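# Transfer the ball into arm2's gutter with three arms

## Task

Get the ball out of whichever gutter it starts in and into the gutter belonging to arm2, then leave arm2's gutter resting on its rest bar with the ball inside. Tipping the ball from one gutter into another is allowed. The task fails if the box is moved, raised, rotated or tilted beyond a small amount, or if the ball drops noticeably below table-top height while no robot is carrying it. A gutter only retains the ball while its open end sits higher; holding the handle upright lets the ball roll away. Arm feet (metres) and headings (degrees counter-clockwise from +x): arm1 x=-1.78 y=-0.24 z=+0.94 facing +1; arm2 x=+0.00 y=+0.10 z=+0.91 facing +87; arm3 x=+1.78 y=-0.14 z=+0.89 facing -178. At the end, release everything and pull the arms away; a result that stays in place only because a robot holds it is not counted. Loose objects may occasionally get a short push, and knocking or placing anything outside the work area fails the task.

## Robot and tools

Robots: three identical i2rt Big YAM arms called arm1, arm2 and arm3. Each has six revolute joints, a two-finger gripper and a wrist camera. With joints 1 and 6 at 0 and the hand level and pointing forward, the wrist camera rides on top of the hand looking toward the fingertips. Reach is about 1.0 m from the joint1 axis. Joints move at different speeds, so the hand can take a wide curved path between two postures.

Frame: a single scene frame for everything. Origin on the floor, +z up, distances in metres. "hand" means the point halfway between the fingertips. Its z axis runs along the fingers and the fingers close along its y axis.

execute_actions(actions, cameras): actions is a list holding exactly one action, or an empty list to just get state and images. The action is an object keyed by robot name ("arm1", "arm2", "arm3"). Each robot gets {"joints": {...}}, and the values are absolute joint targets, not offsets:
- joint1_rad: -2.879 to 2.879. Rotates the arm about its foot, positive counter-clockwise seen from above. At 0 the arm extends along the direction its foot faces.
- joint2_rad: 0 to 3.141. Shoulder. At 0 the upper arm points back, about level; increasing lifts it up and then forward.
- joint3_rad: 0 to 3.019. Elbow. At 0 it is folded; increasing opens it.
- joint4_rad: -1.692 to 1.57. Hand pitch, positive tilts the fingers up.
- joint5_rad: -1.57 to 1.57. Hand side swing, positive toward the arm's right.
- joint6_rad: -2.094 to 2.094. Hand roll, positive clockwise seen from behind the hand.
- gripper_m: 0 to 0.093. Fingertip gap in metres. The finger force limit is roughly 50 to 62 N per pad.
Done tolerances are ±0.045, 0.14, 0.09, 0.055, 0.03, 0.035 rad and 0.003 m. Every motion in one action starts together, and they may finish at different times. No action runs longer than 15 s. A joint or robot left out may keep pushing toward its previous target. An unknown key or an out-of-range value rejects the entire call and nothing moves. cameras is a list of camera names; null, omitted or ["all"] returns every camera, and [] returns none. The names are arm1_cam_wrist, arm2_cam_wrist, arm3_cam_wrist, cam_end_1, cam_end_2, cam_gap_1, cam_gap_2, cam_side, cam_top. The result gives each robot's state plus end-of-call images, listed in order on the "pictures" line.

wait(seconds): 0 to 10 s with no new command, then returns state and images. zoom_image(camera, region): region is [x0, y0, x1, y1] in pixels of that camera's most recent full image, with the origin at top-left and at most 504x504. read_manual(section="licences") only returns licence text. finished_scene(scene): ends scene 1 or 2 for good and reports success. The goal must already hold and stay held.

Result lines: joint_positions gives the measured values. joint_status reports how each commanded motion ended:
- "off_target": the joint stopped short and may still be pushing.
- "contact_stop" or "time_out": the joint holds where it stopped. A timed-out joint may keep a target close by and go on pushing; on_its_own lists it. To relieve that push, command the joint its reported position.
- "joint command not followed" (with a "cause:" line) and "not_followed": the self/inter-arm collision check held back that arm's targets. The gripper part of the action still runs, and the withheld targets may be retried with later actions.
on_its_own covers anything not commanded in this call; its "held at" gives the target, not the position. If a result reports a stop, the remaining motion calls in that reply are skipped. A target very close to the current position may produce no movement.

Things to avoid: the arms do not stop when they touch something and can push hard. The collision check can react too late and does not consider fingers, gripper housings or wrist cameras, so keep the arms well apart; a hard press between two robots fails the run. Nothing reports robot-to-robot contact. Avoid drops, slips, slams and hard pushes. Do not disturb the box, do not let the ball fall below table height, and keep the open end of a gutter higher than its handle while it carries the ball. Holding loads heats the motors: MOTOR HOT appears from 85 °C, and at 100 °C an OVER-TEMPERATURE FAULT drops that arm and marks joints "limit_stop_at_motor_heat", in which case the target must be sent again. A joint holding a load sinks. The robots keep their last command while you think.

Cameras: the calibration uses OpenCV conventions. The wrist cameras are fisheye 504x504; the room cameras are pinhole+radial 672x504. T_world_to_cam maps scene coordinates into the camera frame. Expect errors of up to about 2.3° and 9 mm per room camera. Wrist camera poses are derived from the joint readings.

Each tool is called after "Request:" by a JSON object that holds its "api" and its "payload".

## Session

Request:
{"api": "execute_actions", "payload": {"actions": []}}

Scene clock: 0.00 s.
Motor temperatures (°C, as the motors report them): arm1=[24 28 27 28 24 25] | arm2=[24 25 27 24 26 27] | arm3=[27 27 28 24 25 27]
arm1.joint_positions: joint1_rad=-0.632 joint2_rad=+0.595 joint3_rad=+1.701 joint4_rad=-1.541 joint5_rad=-0.173 joint6_rad=-0.778 gripper_m=+0.094
arm1.joint_status: not commanded
arm1.hand: x=-1.6521 y=-0.2959 z=+1.5767 quat_wxyz=(-0.459, +0.113, -0.833, +0.287) (m; scene frame)
arm2.joint_positions: joint1_rad=-0.195 joint2_rad=+0.315 joint3_rad=+1.395 joint4_rad=-1.357 joint5_rad=+0.281 joint6_rad=-0.352 gripper_m=+0.095
arm2.joint_status: not commanded
arm2.hand: x=+0.0638 y=+0.1769 z=+1.4939 quat_wxyz=(-0.584, +0.530, -0.588, -0.179) (m; scene frame)
arm3.joint_positions: joint1_rad=-0.744 joint2_rad=+0.320 joint3_rad=+1.525 joint4_rad=-1.463 joint5_rad=-0.003 joint6_rad=+0.725 gripper_m=+0.094
arm3.joint_status: not commanded
arm3.hand: x=+1.7300 y=-0.1033 z=+1.5010 quat_wxyz=(+0.000, -0.599, +0.520, +0.609) (m; scene frame)
pictures: arm1_cam_wrist, arm2_cam_wrist, arm3_cam_wrist, cam_end_1, cam_end_2, cam_gap_1, cam_gap_2, cam_side, cam_top
camera_calibration (this result's frames):
arm1_cam_wrist: T_world_to_cam=[[-0.0890894, -0.81843, 0.567657, -1.2796], [-0.926707, -0.140784, -0.348417, -1.01704], [0.365072, -0.557092, -0.745903, 1.73968], [0, 0, 0, 1]] pos_world=[-1.6916, -0.221281, 1.66966]
arm2_cam_wrist: T_world_to_cam=[[0.830947, -0.373482, 0.412356, -0.605808], [-0.0903315, -0.821915, -0.562402, 0.995333], [0.548969, 0.430078, -0.716705, 1.08573], [0, 0, 0, 1]] pos_world=[-0.0027257, 0.124873, 1.58773]
arm3_cam_wrist: T_world_to_cam=[[0.636272, 0.458488, -0.62044, -0.125042], [0.196953, -0.874125, -0.443976, 0.244453], [-0.7459, 0.160292, -0.646482, 2.39704], [0, 0, 0, 1]] pos_world=[1.81937, -0.113214, 1.5806]
Images, in order (width x height): arm1_cam_wrist 504x504, arm2_cam_wrist 504x504, arm3_cam_wrist 504x504, cam_end_1 672x504, cam_end_2 672x504, cam_gap_1 672x504, cam_gap_2 672x504, cam_side 672x504, cam_top 672x504.

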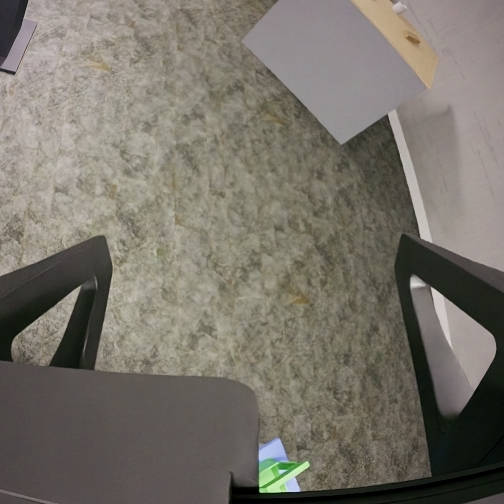

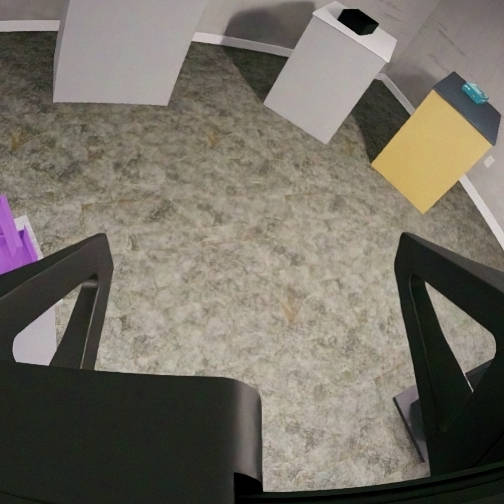

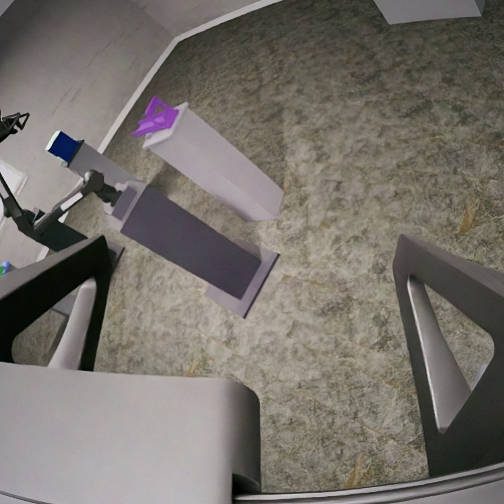

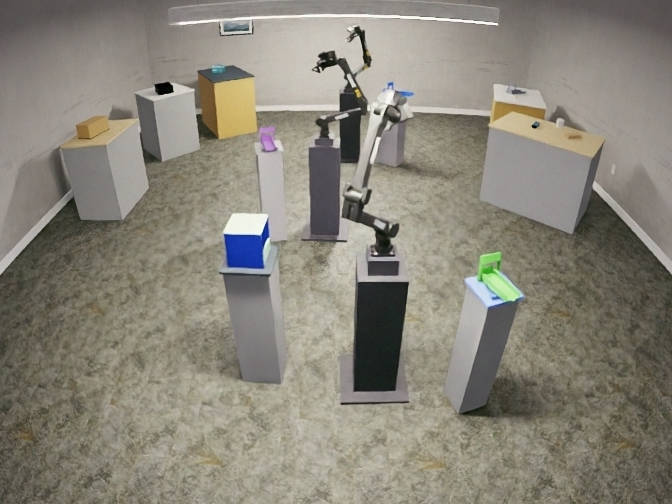

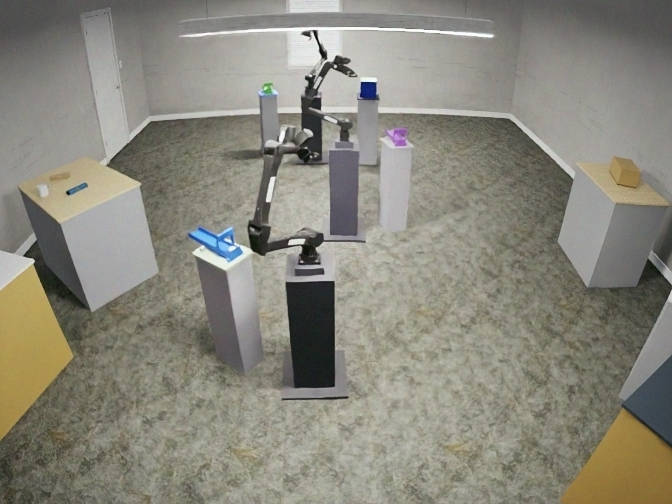

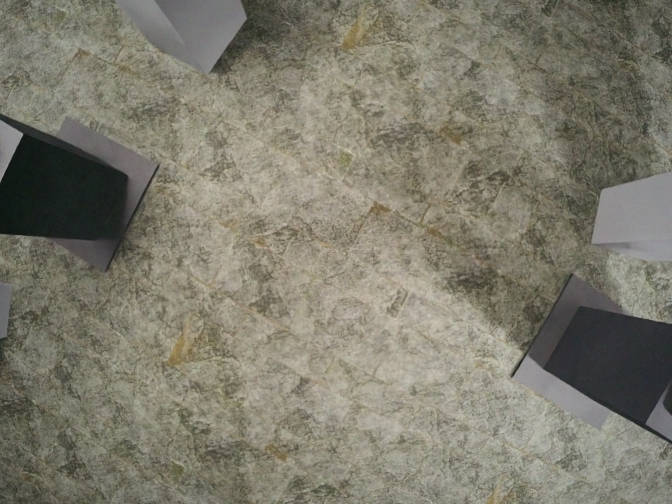

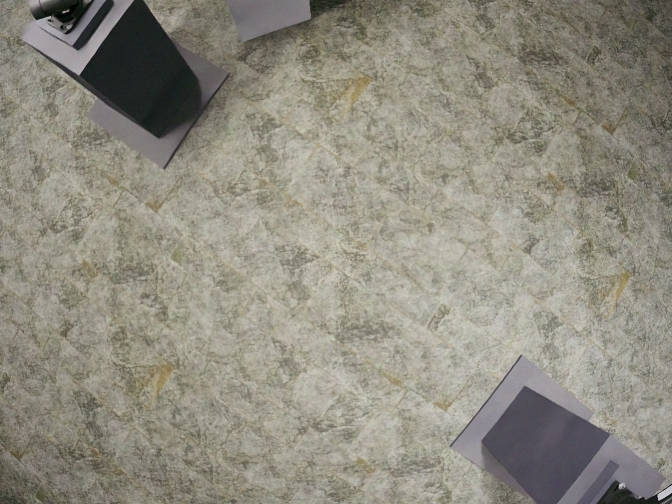

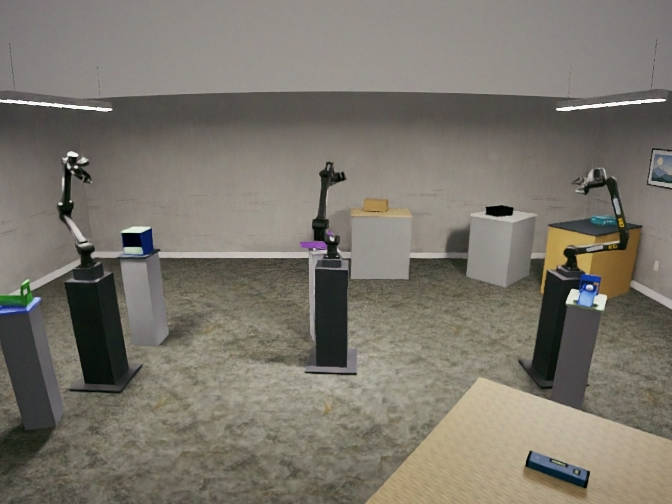

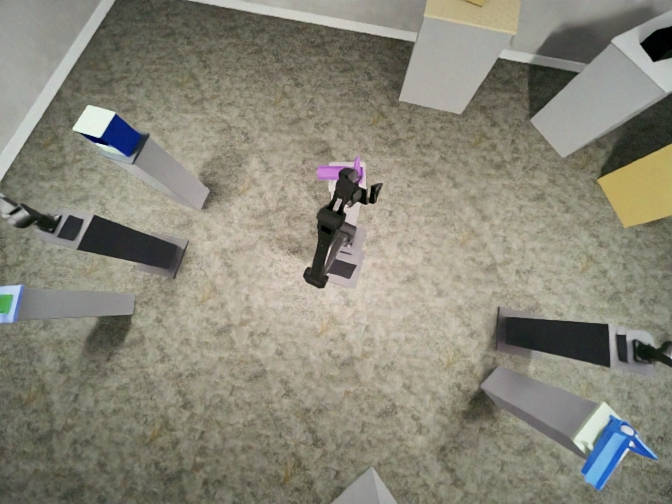

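Request:
{"api": "zoom_image", "payload": {"camera": "cam_end_2", "region": [180, 210, 270, 285]}}

Request:
{"api": "zoom_image", "payload": {"camera": "cam_top", "region": [560, 390, 672, 500]}}

Request:
{"api": "zoom_image", "payload": {"camera": "cam_side", "region": [555, 260, 625, 320]}}

Request:
{"api": "zoom_image", "payload": {"camera": "cam_top", "region": [305, 145, 385, 210]}}

Request:
{"api": "zoom_image", "payload": {"camera": "cam_end_2", "region": [370, 115, 430, 160]}}

Region (180, 210, 270, 285) of cam_end_2's 672x504 image, scaled by 5.600, with more detail than that image has.

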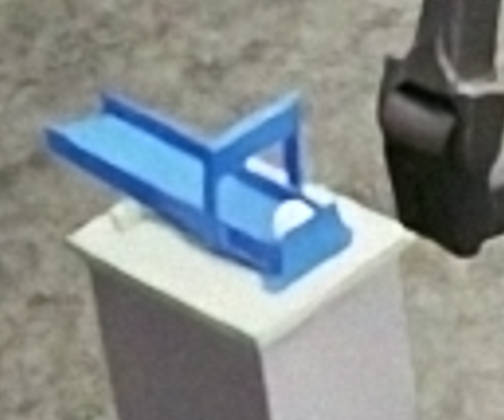

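Region (560, 390, 672, 500) of cam_top's 672x504 image, scaled by 4.500, with more detail than that image has; it fills the top 495 rows of this view, and the rest is white.

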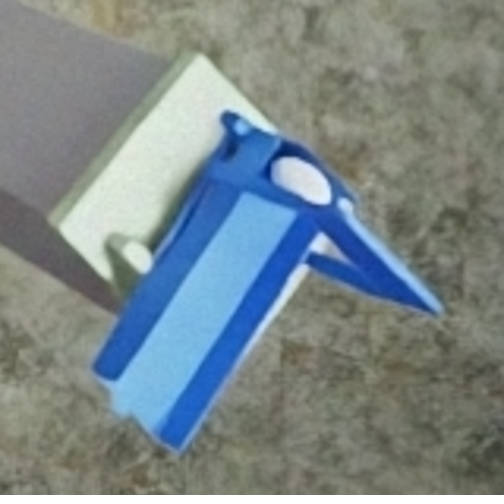

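Region (555, 260, 625, 320) of cam_side's 672x504 image, scaled by 7.200, with more detail than that image has; it fills the top 432 rows of this view, and the rest is white.

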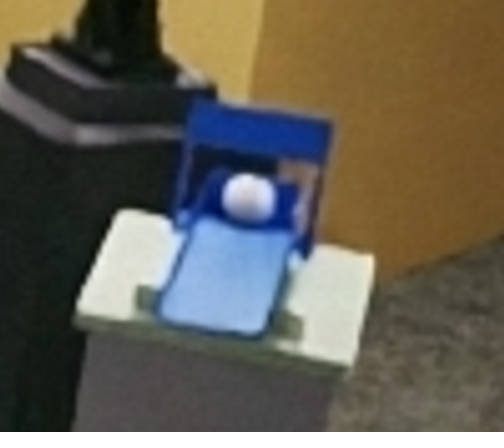

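Region (305, 145, 385, 210) of cam_top's 672x504 image, scaled by 6.300, with more detail than that image has; it fills the top 410 rows of this view, and the rest is white.

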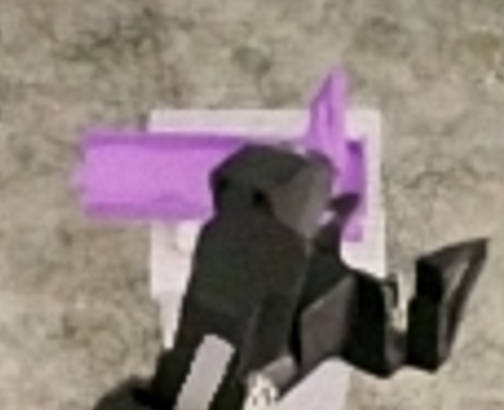

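Region (370, 115, 430, 160) of cam_end_2's 672x504 image, scaled by 8.400, with more detail than that image has; it fills the top 378 rows of this view, and the rest is white.

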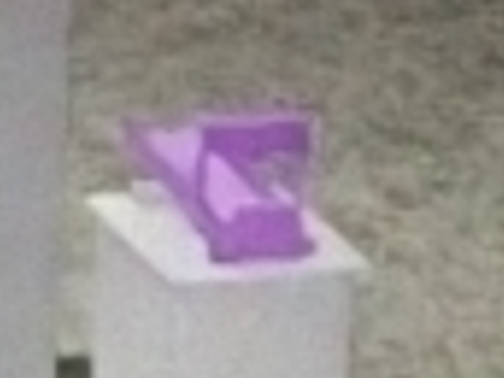

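Request:
{"api": "execute_actions", "payload": {"actions": [{"arm2":{"joints":{"joint1_rad":-0.03,"joint2_rad":1.79,"joint3_rad":1.61,"joint4_rad":-1.435,"joint5_rad":-0.245,"joint6_rad":-0.29}},"arm3":{"joints":{"joint1_rad":1.30,"joint2_rad":1.355,"joint3_rad":1.10,"joint4_rad":-1.06,"joint5_rad":0.113,"joint6_rad":-1.12}}}], "cameras": ["arm2_cam_wrist","arm3_cam_wrist","cam_end_2","cam_side"]}}

Scene clock: 6.33 s.
Motor temperatures (°C, as the motors report them): arm1=[24 28 27 28 24 25] | arm2=[24 26 28 24 26 27] | arm3=[27 28 29 24 25 27]
arm1.joint_positions: joint1_rad=-0.632 joint2_rad=+0.595 joint3_rad=+1.701 joint4_rad=-1.541 joint5_rad=-0.173 joint6_rad=-0.778 gripper_m=+0.094
arm1.joint_status: not commanded
arm1.hand: x=-1.6521 y=-0.2959 z=+1.5767 quat_wxyz=(-0.459, +0.113, -0.833, +0.287) (m; scene frame)
arm2.joint_positions: joint1_rad=-0.041 joint2_rad=+1.778 joint3_rad=+1.597 joint4_rad=-1.419 joint5_rad=-0.241 joint6_rad=-0.301 gripper_m=+0.095
arm2.joint_status: all done
arm2.hand: x=+0.0077 y=+0.6366 z=+1.0890 quat_wxyz=(+0.074, +0.770, -0.627, -0.089) (m; scene frame)
arm3.joint_positions: joint1_rad=+1.304 joint2_rad=+1.356 joint3_rad=+1.088 joint4_rad=-1.064 joint5_rad=+0.113 joint6_rad=-1.103 gripper_m=+0.094
arm3.joint_status: all done
arm3.hand: x=+1.6566 y=-0.5555 z=+1.0655 quat_wxyz=(+0.039, -0.349, -0.929, +0.120) (m; scene frame)
pictures: arm2_cam_wrist, arm3_cam_wrist, cam_end_2, cam_side
camera_calibration (this result's frames):
arm2_cam_wrist: T_world_to_cam=[[0.952119, 0.206891, -0.225089, 0.103331], [0.29789, -0.793429, 0.530784, -0.0712377], [-0.0687773, -0.572422, -0.81707, 1.38088], [0, 0, 0, 1]] pos_world=[0.0178113, 0.712547, 1.18935]
arm3_cam_wrist: T_world_to_cam=[[-0.628238, -0.732714, 0.261623, 0.351996], [-0.522788, 0.646599, 0.55552, 0.642338], [-0.576203, 0.212226, -0.789272, 2.0331], [0, 0, 0, 1]] pos_world=[1.72842, -0.588899, 1.15575]
Images, in order (width x height): arm2_cam_wrist 504x504, arm3_cam_wrist 504x504, cam_end_2 672x504, cam_side 672x504.

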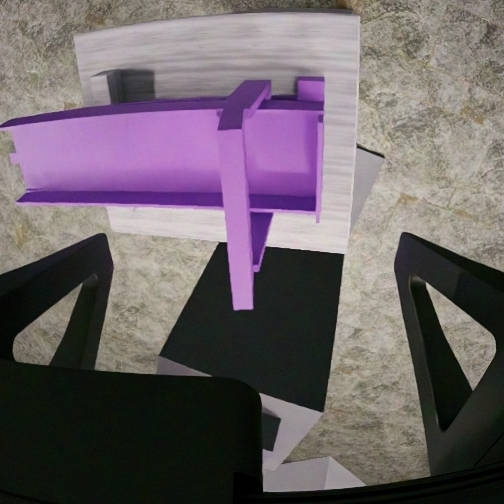

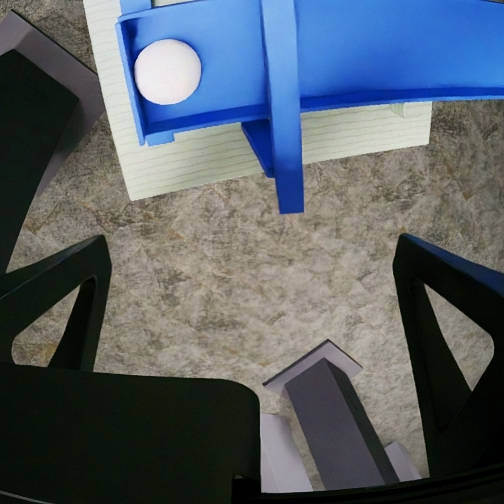

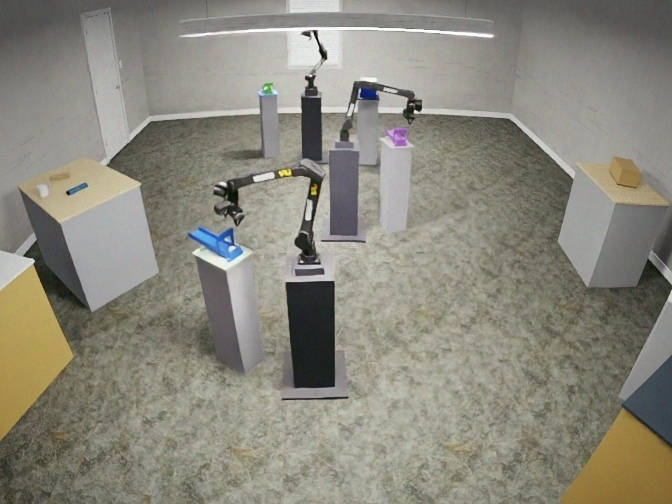

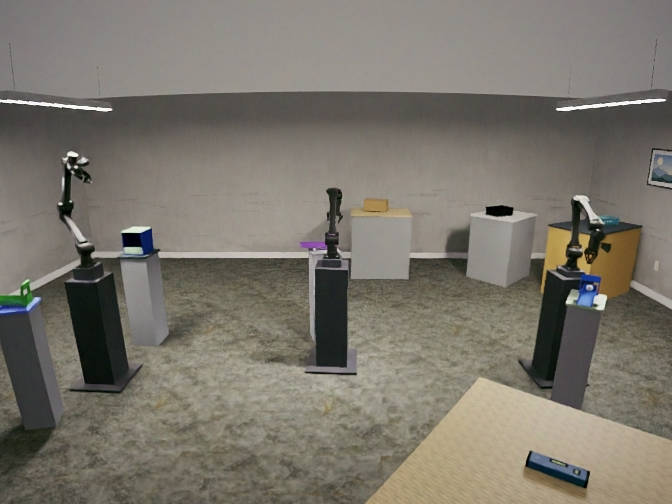

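Request:
{"api": "zoom_image", "payload": {"camera": "arm3_cam_wrist", "region": [100, 0, 352, 230]}}

Request:
{"api": "zoom_image", "payload": {"camera": "arm2_cam_wrist", "region": [150, 60, 370, 320]}}

Region (100, 0, 352, 230) of arm3_cam_wrist's 504x504 image, scaled by 2.000, with more detail than that image has; it fills the top 460 rows of this view, and the rest is white.

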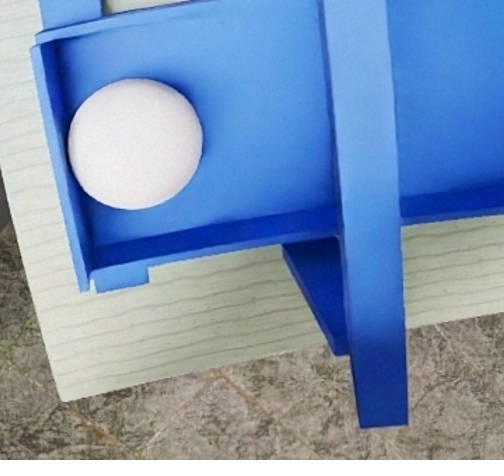

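Region (150, 60, 370, 320) of arm2_cam_wrist's 504x504 image, scaled by 1.938, with more detail than that image has; it fills the left 426 columns of this view, and the rest is white.

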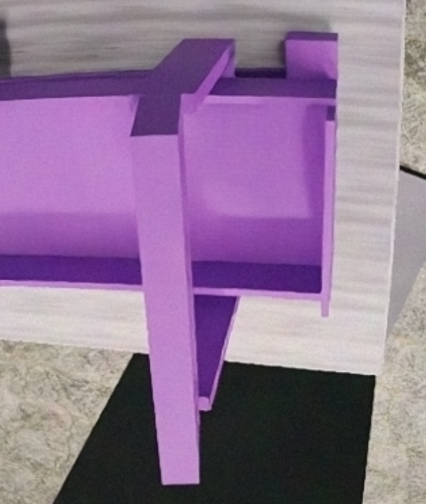

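Request:
{"api": "execute_actions", "payload": {"actions": [{"arm2":{"joints":{"joint1_rad":0.01,"joint2_rad":1.778,"joint3_rad":1.30,"joint4_rad":-1.15}},"arm3":{"joints":{"joint1_rad":1.324,"joint2_rad":1.59,"joint3_rad":1.07,"joint4_rad":-0.80,"joint5_rad":0.097,"joint6_rad":-1.192}}}], "cameras": ["arm2_cam_wrist","arm3_cam_wrist"]}}

Scene clock: 11.33 s.
Motor temperatures (°C, as the motors report them): arm1=[24 28 28 28 24 25] | arm2=[24 26 29 24 26 27] | arm3=[27 28 30 24 25 27]
arm1.joint_positions: joint1_rad=-0.632 joint2_rad=+0.595 joint3_rad=+1.701 joint4_rad=-1.541 joint5_rad=-0.173 joint6_rad=-0.778 gripper_m=+0.094
arm1.joint_status: not commanded
arm1.hand: x=-1.6521 y=-0.2959 z=+1.5767 quat_wxyz=(-0.459, +0.113, -0.833, +0.287) (m; scene frame)
arm2.joint_positions: joint1_rad=+0.003 joint2_rad=+1.773 joint3_rad=+1.298 joint4_rad=-1.167 joint5_rad=-0.242 joint6_rad=-0.301 gripper_m=+0.095
arm2.joint_status: all done
arm2.hand: x=-0.0173 y=+0.5893 z=+0.9844 quat_wxyz=(+0.093, +0.782, -0.611, -0.076) (m; scene frame)
arm3.joint_positions: joint1_rad=+1.319 joint2_rad=+1.592 joint3_rad=+1.061 joint4_rad=-0.812 joint5_rad=+0.100 joint6_rad=-1.176 gripper_m=+0.094
arm3.joint_status: all done
arm3.hand: x=+1.6549 y=-0.6045 z=+0.9646 quat_wxyz=(+0.036, -0.308, -0.944, +0.113) (m; scene frame)
pictures: arm2_cam_wrist, arm3_cam_wrist
camera_calibration (this result's frames):
arm2_cam_wrist: T_world_to_cam=[[0.941641, 0.238632, -0.237418, 0.106596], [0.333475, -0.757477, 0.56127, -0.0963017], [-0.0459015, -0.607687, -0.792849, 1.26392], [0, 0, 0, 1]] pos_world=[-0.0102452, 0.669685, 1.08146]
arm3_cam_wrist: T_world_to_cam=[[-0.562257, -0.789174, 0.247125, 0.212088], [-0.577613, 0.588634, 0.565573, 0.77521], [-0.591802, 0.175255, -0.786801, 1.96402], [0, 0, 0, 1]] pos_world=[1.72933, -0.633144, 1.05444]
Images, in order (width x height): arm2_cam_wrist 504x504, arm3_cam_wrist 504x504.

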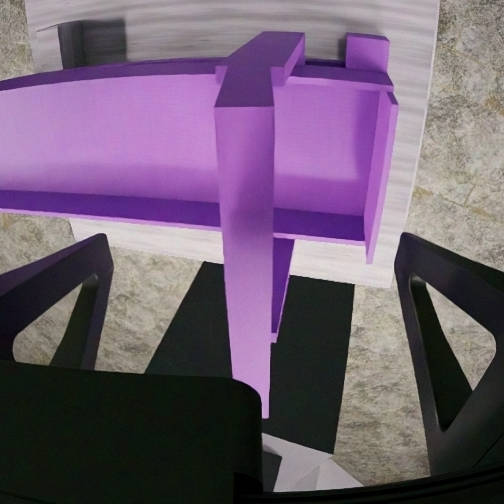

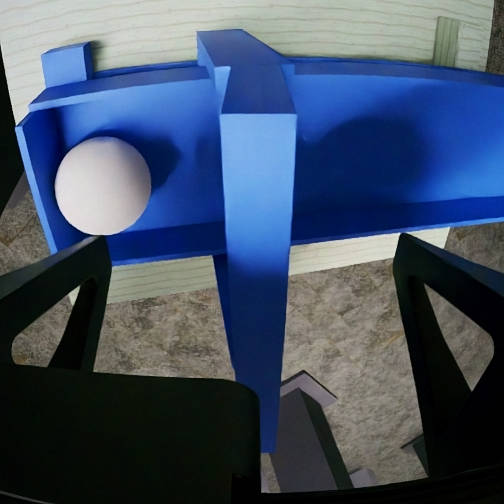

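Both handles are centred and at a good depth. Closing the grippers.

Request:
{"api": "execute_actions", "payload": {"actions": [{"arm2":{"joints":{"gripper_m":0.0}},"arm3":{"joints":{"gripper_m":0.0}}}], "cameras": ["arm2_cam_wrist","arm3_cam_wrist"]}}

Scene clock: 12.20 s.
Motor temperatures (°C, as the motors report them): arm1=[24 28 28 28 24 25] | arm2=[24 26 29 24 26 27] | arm3=[27 28 30 24 25 27]
arm1.joint_positions: joint1_rad=-0.632 joint2_rad=+0.595 joint3_rad=+1.701 joint4_rad=-1.541 joint5_rad=-0.173 joint6_rad=-0.778 gripper_m=+0.094
arm1.joint_status: not commanded
arm1.hand: x=-1.6521 y=-0.2959 z=+1.5767 quat_wxyz=(-0.459, +0.113, -0.833, +0.287) (m; scene frame)
arm2.joint_positions: joint1_rad=+0.003 joint2_rad=+1.773 joint3_rad=+1.298 joint4_rad=-1.165 joint5_rad=-0.242 joint6_rad=-0.299 gripper_m=+0.012
arm2.joint_status: gripper_m off_target (ended at +0.012, target +0.000)
arm2.hand: x=-0.0175 y=+0.5897 z=+0.9844 quat_wxyz=(+0.093, +0.782, -0.612, -0.077) (m; scene frame)
arm3.joint_positions: joint1_rad=+1.319 joint2_rad=+1.592 joint3_rad=+1.061 joint4_rad=-0.811 joint5_rad=+0.098 joint6_rad=-1.178 gripper_m=+0.011
arm3.joint_status: gripper_m off_target (ended at +0.011, target +0.000)
arm3.hand: x=+1.6551 y=-0.6048 z=+0.9647 quat_wxyz=(+0.035, -0.307, -0.944, +0.113) (m; scene frame)
pictures: arm2_cam_wrist, arm3_cam_wrist
camera_calibration (this result's frames):
arm2_cam_wrist: T_world_to_cam=[[0.94195, 0.23712, -0.237705, 0.107791], [0.332374, -0.758731, 0.560227, -0.0942383], [-0.0475134, -0.606713, -0.7935, 1.26419], [0, 0, 0, 1]] pos_world=[-0.0101456, 0.669938, 1.08155]
arm3_cam_wrist: T_world_to_cam=[[-0.560433, -0.790324, 0.247596, 0.207757], [-0.579541, 0.587802, 0.564466, 0.77925], [-0.591648, 0.172853, -0.787448, 1.96314], [0, 0, 0, 1]] pos_world=[1.72953, -0.633183, 1.05457]
Images, in order (width x height): arm2_cam_wrist 504x504, arm3_cam_wrist 504x504.

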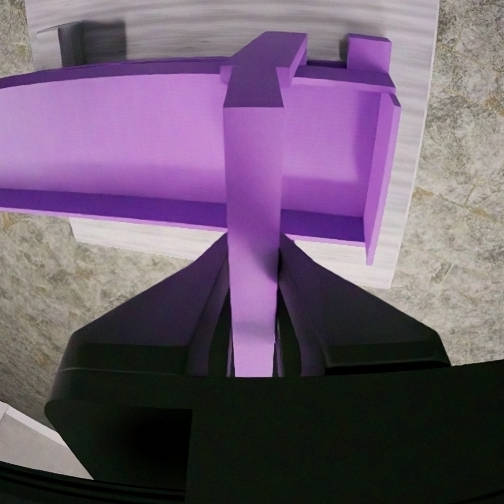

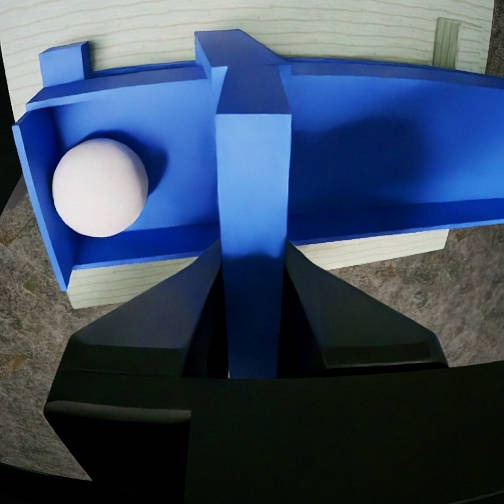

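Request:
{"api": "execute_actions", "payload": {"actions": [{"arm2":{"joints":{"joint1_rad":-0.6,"joint3_rad":1.78,"joint6_rad":0.8}},"arm3":{"joints":{"joint1_rad":0.55,"joint3_rad":1.46,"joint6_rad":-1.59}}}], "cameras": ["arm3_cam_wrist","cam_side","cam_top"]}}

Scene clock: 16.77 s.
Motor temperatures (°C, as the motors report them): arm1=[24 28 28 28 24 25] | arm2=[24 27 30 24 26 27] | arm3=[27 28 31 24 25 27]
arm1.joint_positions: joint1_rad=-0.632 joint2_rad=+0.595 joint3_rad=+1.701 joint4_rad=-1.541 joint5_rad=-0.173 joint6_rad=-0.778 gripper_m=+0.094
arm1.joint_status: not commanded
arm1.hand: x=-1.6521 y=-0.2959 z=+1.5767 quat_wxyz=(-0.459, +0.113, -0.833, +0.287) (m; scene frame)
arm2.joint_positions: joint1_rad=-0.604 joint2_rad=+1.785 joint3_rad=+1.741 joint4_rad=-1.153 joint5_rad=-0.239 joint6_rad=+0.787 gripper_m=+0.012
arm2.joint_status: all done
arm2.hand: x=+0.3552 y=+0.6303 z=+1.1599 quat_wxyz=(-0.039, +0.085, -0.971, -0.218) (m; scene frame)
arm3.joint_positions: joint1_rad=+0.551 joint2_rad=+1.599 joint3_rad=+1.432 joint4_rad=-0.803 joint5_rad=+0.096 joint6_rad=-1.575 gripper_m=+0.011
arm3.joint_status: all done
arm3.hand: x=+1.2530 y=-0.4617 z=+1.1277 quat_wxyz=(+0.179, -0.465, -0.835, +0.233) (m; scene frame)
pictures: arm3_cam_wrist, cam_side, cam_top
camera_calibration (this result's frames):
arm3_cam_wrist: T_world_to_cam=[[-0.68096, -0.466171, 0.564781, -0.00187544], [-0.110024, 0.827593, 0.55044, -0.0917386], [-0.724009, 0.312688, -0.614848, 1.86458], [0, 0, 0, 1]] pos_world=[1.3386, -0.507983, 1.19799]
Images, in order (width x height): arm3_cam_wrist 504x504, cam_side 672x504, cam_top 672x504.

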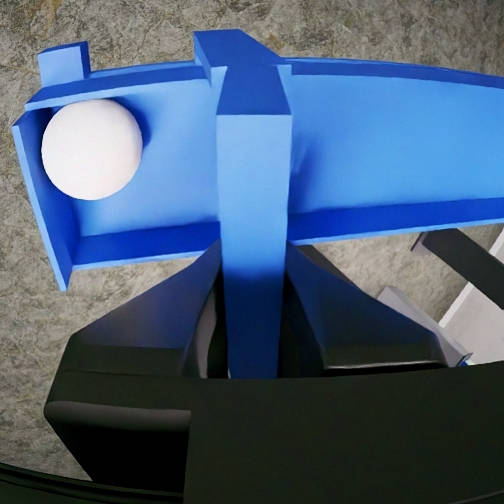

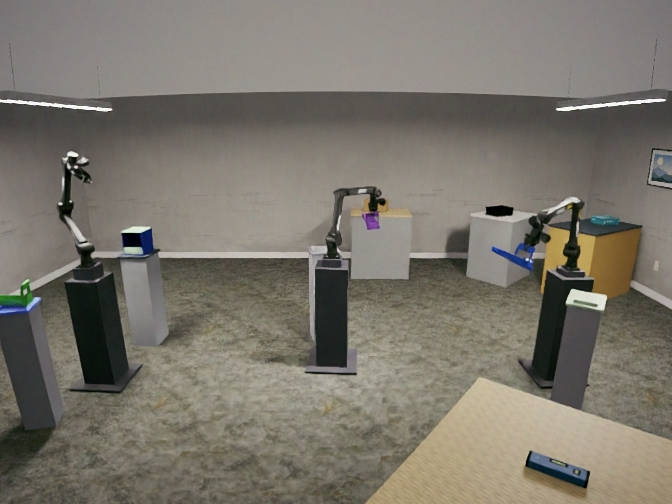

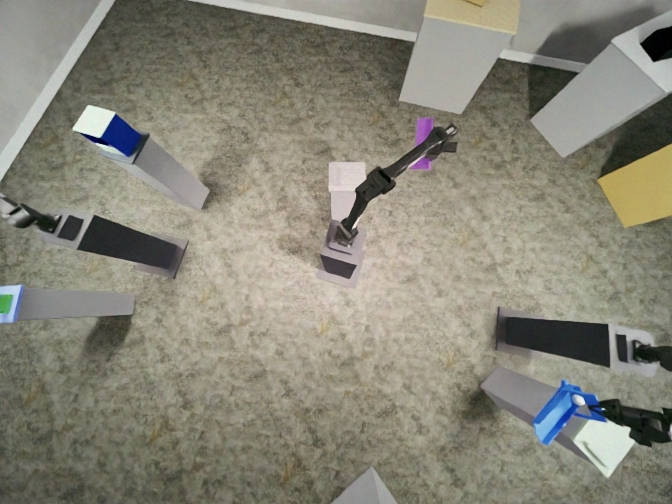

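Request:
{"api": "execute_actions", "payload": {"actions": []}}

Scene clock: 17.83 s.
Motor temperatures (°C, as the motors report them): arm1=[24 28 28 28 24 25] | arm2=[24 27 31 24 26 27] | arm3=[27 28 31 24 25 27]
arm1.joint_positions: joint1_rad=-0.632 joint2_rad=+0.595 joint3_rad=+1.701 joint4_rad=-1.541 joint5_rad=-0.173 joint6_rad=-0.778 gripper_m=+0.094
arm1.joint_status: not commanded
arm1.hand: x=-1.6521 y=-0.2959 z=+1.5767 quat_wxyz=(-0.459, +0.113, -0.833, +0.287) (m; scene frame)
arm2.joint_positions: joint1_rad=-0.604 joint2_rad=+1.785 joint3_rad=+1.741 joint4_rad=-1.153 joint5_rad=-0.239 joint6_rad=+0.788 gripper_m=+0.012
arm2.joint_status: all done
arm2.hand: x=+0.3552 y=+0.6303 z=+1.1599 quat_wxyz=(-0.039, +0.085, -0.972, -0.218) (m; scene frame)
arm3.joint_positions: joint1_rad=+0.551 joint2_rad=+1.599 joint3_rad=+1.432 joint4_rad=-0.803 joint5_rad=+0.096 joint6_rad=-1.575 gripper_m=+0.011
arm3.joint_status: all done
arm3.hand: x=+1.2530 y=-0.4617 z=+1.1277 quat_wxyz=(+0.179, -0.465, -0.835, +0.233) (m; scene frame)
pictures: arm1_cam_wrist, arm2_cam_wrist, arm3_cam_wrist, cam_end_1, cam_end_2, cam_gap_1, cam_gap_2, cam_side, cam_top
camera_calibration (this result's frames):
arm1_cam_wrist: T_world_to_cam=[[-0.0890894, -0.81843, 0.567657, -1.2796], [-0.926707, -0.140784, -0.348417, -1.01704], [0.365072, -0.557092, -0.745903, 1.73968], [0, 0, 0, 1]] pos_world=[-1.6916, -0.221281, 1.66966]
arm2_cam_wrist: T_world_to_cam=[[0.185571, -0.890626, -0.41515, 0.974151], [-0.819711, -0.373294, 0.434425, 0.0265461], [-0.541883, 0.259686, -0.799328, 1.08208], [0, 0, 0, 1]] pos_world=[0.427349, 0.596511, 1.25783]
arm3_cam_wrist: T_world_to_cam=[[-0.68096, -0.466171, 0.564781, -0.00187544], [-0.110024, 0.827593, 0.55044, -0.0917386], [-0.724009, 0.312688, -0.614848, 1.86458], [0, 0, 0, 1]] pos_world=[1.3386, -0.507983, 1.19799]
Images, in order (width x height): arm1_cam_wrist 504x504, arm2_cam_wrist 504x504, arm3_cam_wrist 504x504, cam_end_1 672x504, cam_end_2 672x504, cam_gap_1 672x504, cam_gap_2 672x504, cam_side 672x504, cam_top 672x504.

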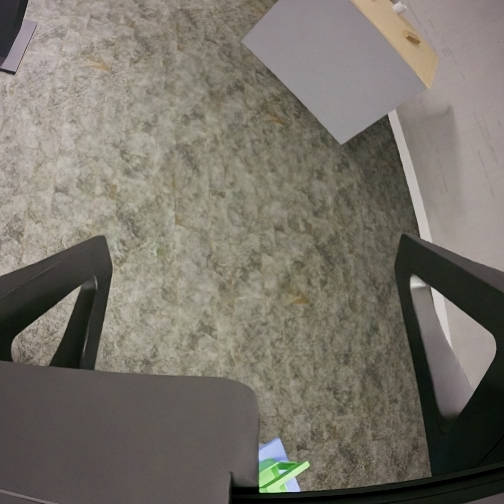

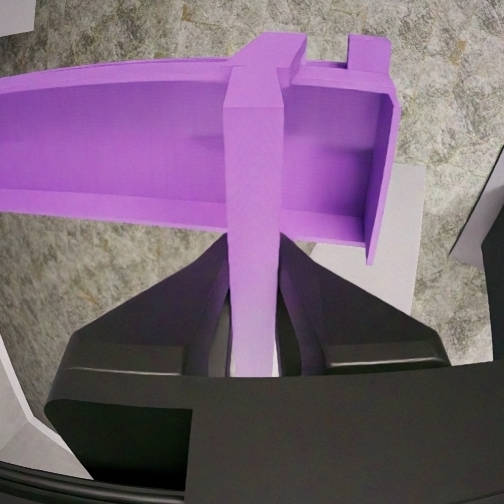

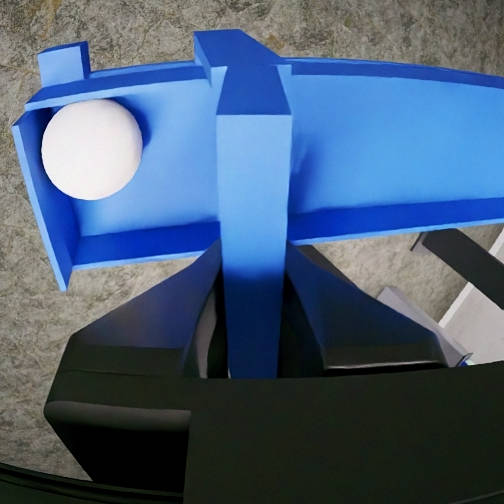

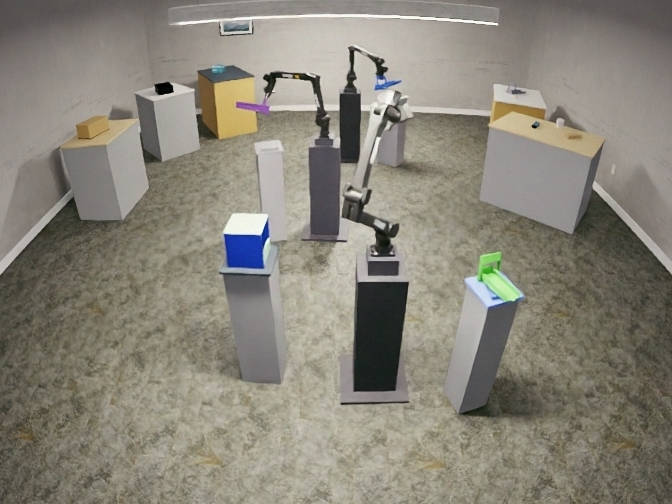

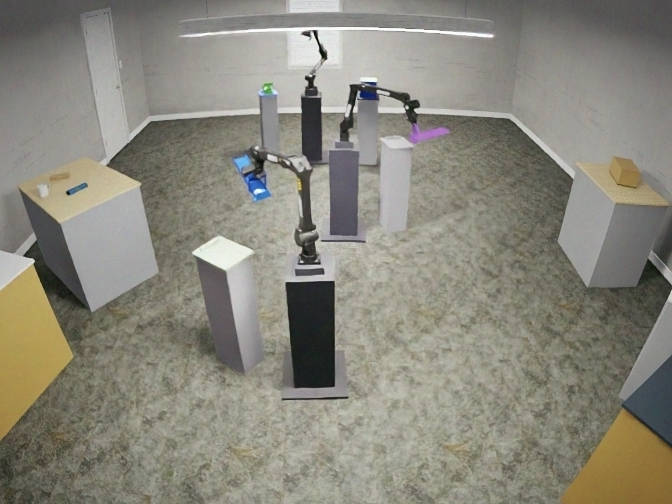

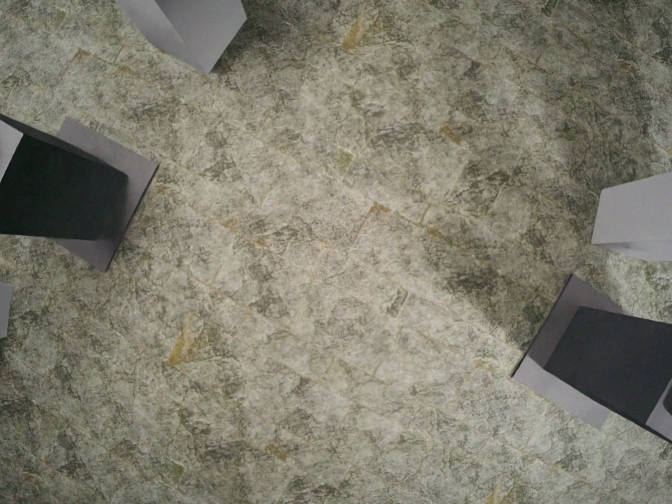

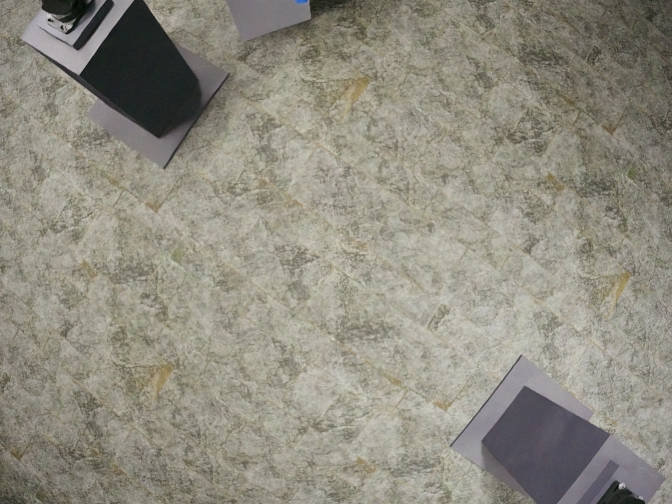

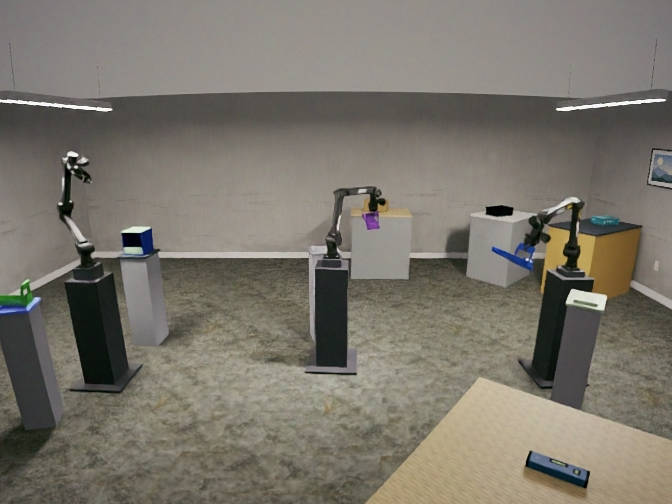

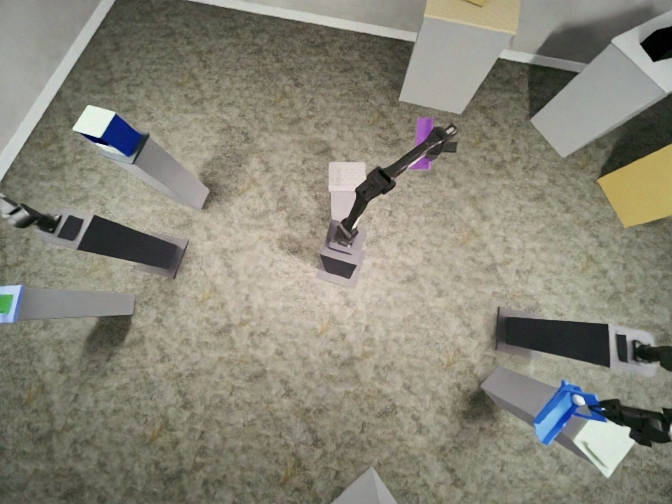

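Request:
{"api": "execute_actions", "payload": {"actions": [{"arm2":{"joints":{"joint1_rad":-1.655,"joint2_rad":2.165,"joint3_rad":2.09,"joint4_rad":-1.07,"joint5_rad":0,"joint6_rad":1.585}},"arm3":{"joints":{"joint1_rad":-0.17,"joint2_rad":1.76,"joint3_rad":1.895,"joint4_rad":-1.08,"joint5_rad":0,"joint6_rad":-1.59}}}], "cameras": ["arm3_cam_wrist","cam_gap_2","cam_side"]}}

Scene clock: 20.83 s.
Motor temperatures (°C, as the motors report them): arm1=[24 28 29 28 24 25] | arm2=[24 27 31 24 27 27] | arm3=[27 29 32 24 25 27]
arm1.joint_positions: joint1_rad=-0.632 joint2_rad=+0.595 joint3_rad=+1.701 joint4_rad=-1.541 joint5_rad=-0.173 joint6_rad=-0.778 gripper_m=+0.094
arm1.joint_status: not commanded
arm1.hand: x=-1.6521 y=-0.2959 z=+1.5767 quat_wxyz=(-0.459, +0.113, -0.833, +0.287) (m; scene frame)
arm2.joint_positions: joint1_rad=-1.642 joint2_rad=+2.197 joint3_rad=+2.036 joint4_rad=-1.077 joint5_rad=+0.001 joint6_rad=+1.573 gripper_m=+0.012
arm2.joint_status: all done
arm2.hand: x=+0.7493 y=+0.0070 z=+1.0201 quat_wxyz=(-0.126, -0.739, -0.651, -0.115) (m; scene frame)
arm3.joint_positions: joint1_rad=-0.164 joint2_rad=+1.769 joint3_rad=+1.847 joint4_rad=-1.082 joint5_rad=-0.001 joint6_rad=-1.579 gripper_m=+0.011
arm3.joint_status: all done
arm3.hand: x=+1.1073 y=-0.0476 z=+1.1986 quat_wxyz=(+0.211, -0.721, -0.636, +0.178) (m; scene frame)
pictures: arm3_cam_wrist, cam_gap_2, cam_side
camera_calibration (this result's frames):
arm3_cam_wrist: T_world_to_cam=[[-0.836316, 0.0900701, 0.540798, 0.27915], [0.407999, 0.761142, 0.504182, -1.01086], [-0.366212, 0.642301, -0.673304, 1.36281], [0, 0, 0, 1]] pos_world=[1.14496, -0.13107, 1.27628]
Images, in order (width x height): arm3_cam_wrist 504x504, cam_gap_2 672x504, cam_side 672x504.

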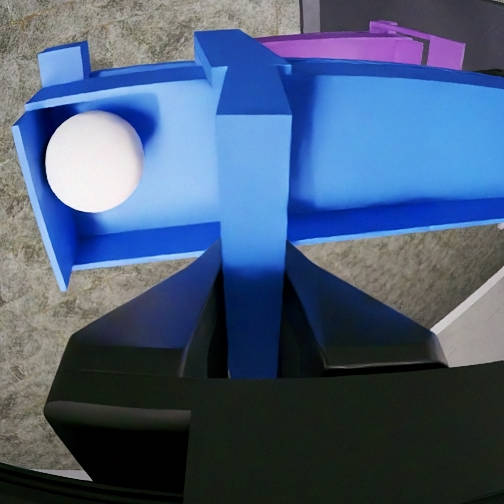

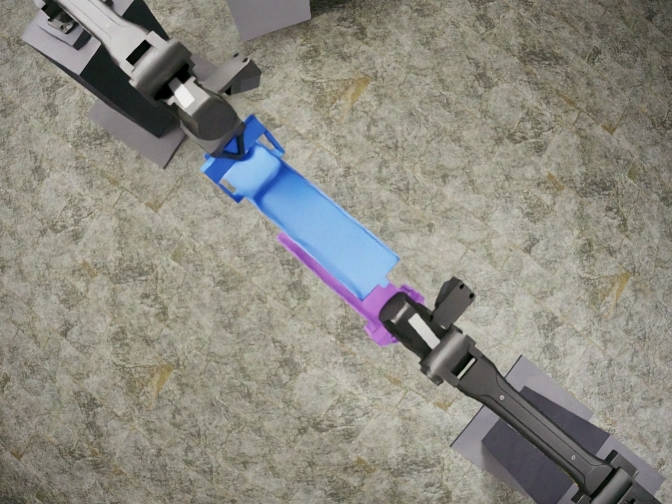

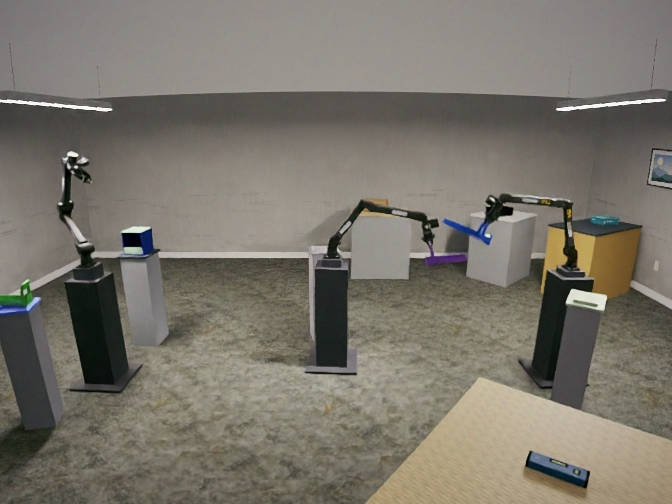

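Request:
{"api": "zoom_image", "payload": {"camera": "cam_side", "region": [410, 185, 520, 285]}}

Request:
{"api": "zoom_image", "payload": {"camera": "cam_gap_2", "region": [200, 110, 460, 370]}}

Region (410, 185, 520, 285) of cam_side's 672x504 image, scaled by 4.582, with more detail than that image has; it fills the top 458 rows of this view, and the rest is white.

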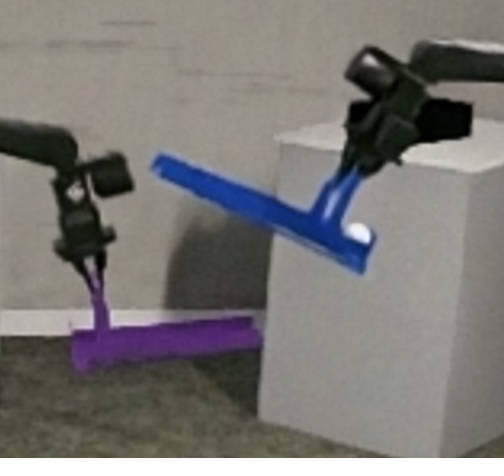

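Region (200, 110, 460, 370) of cam_gap_2's 672x504 image, scaled by 1.938, with more detail than that image has.

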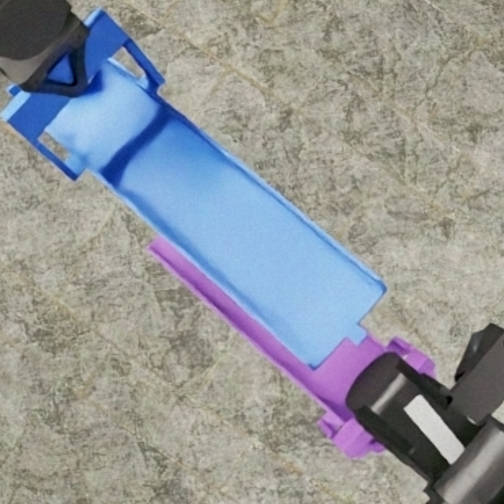

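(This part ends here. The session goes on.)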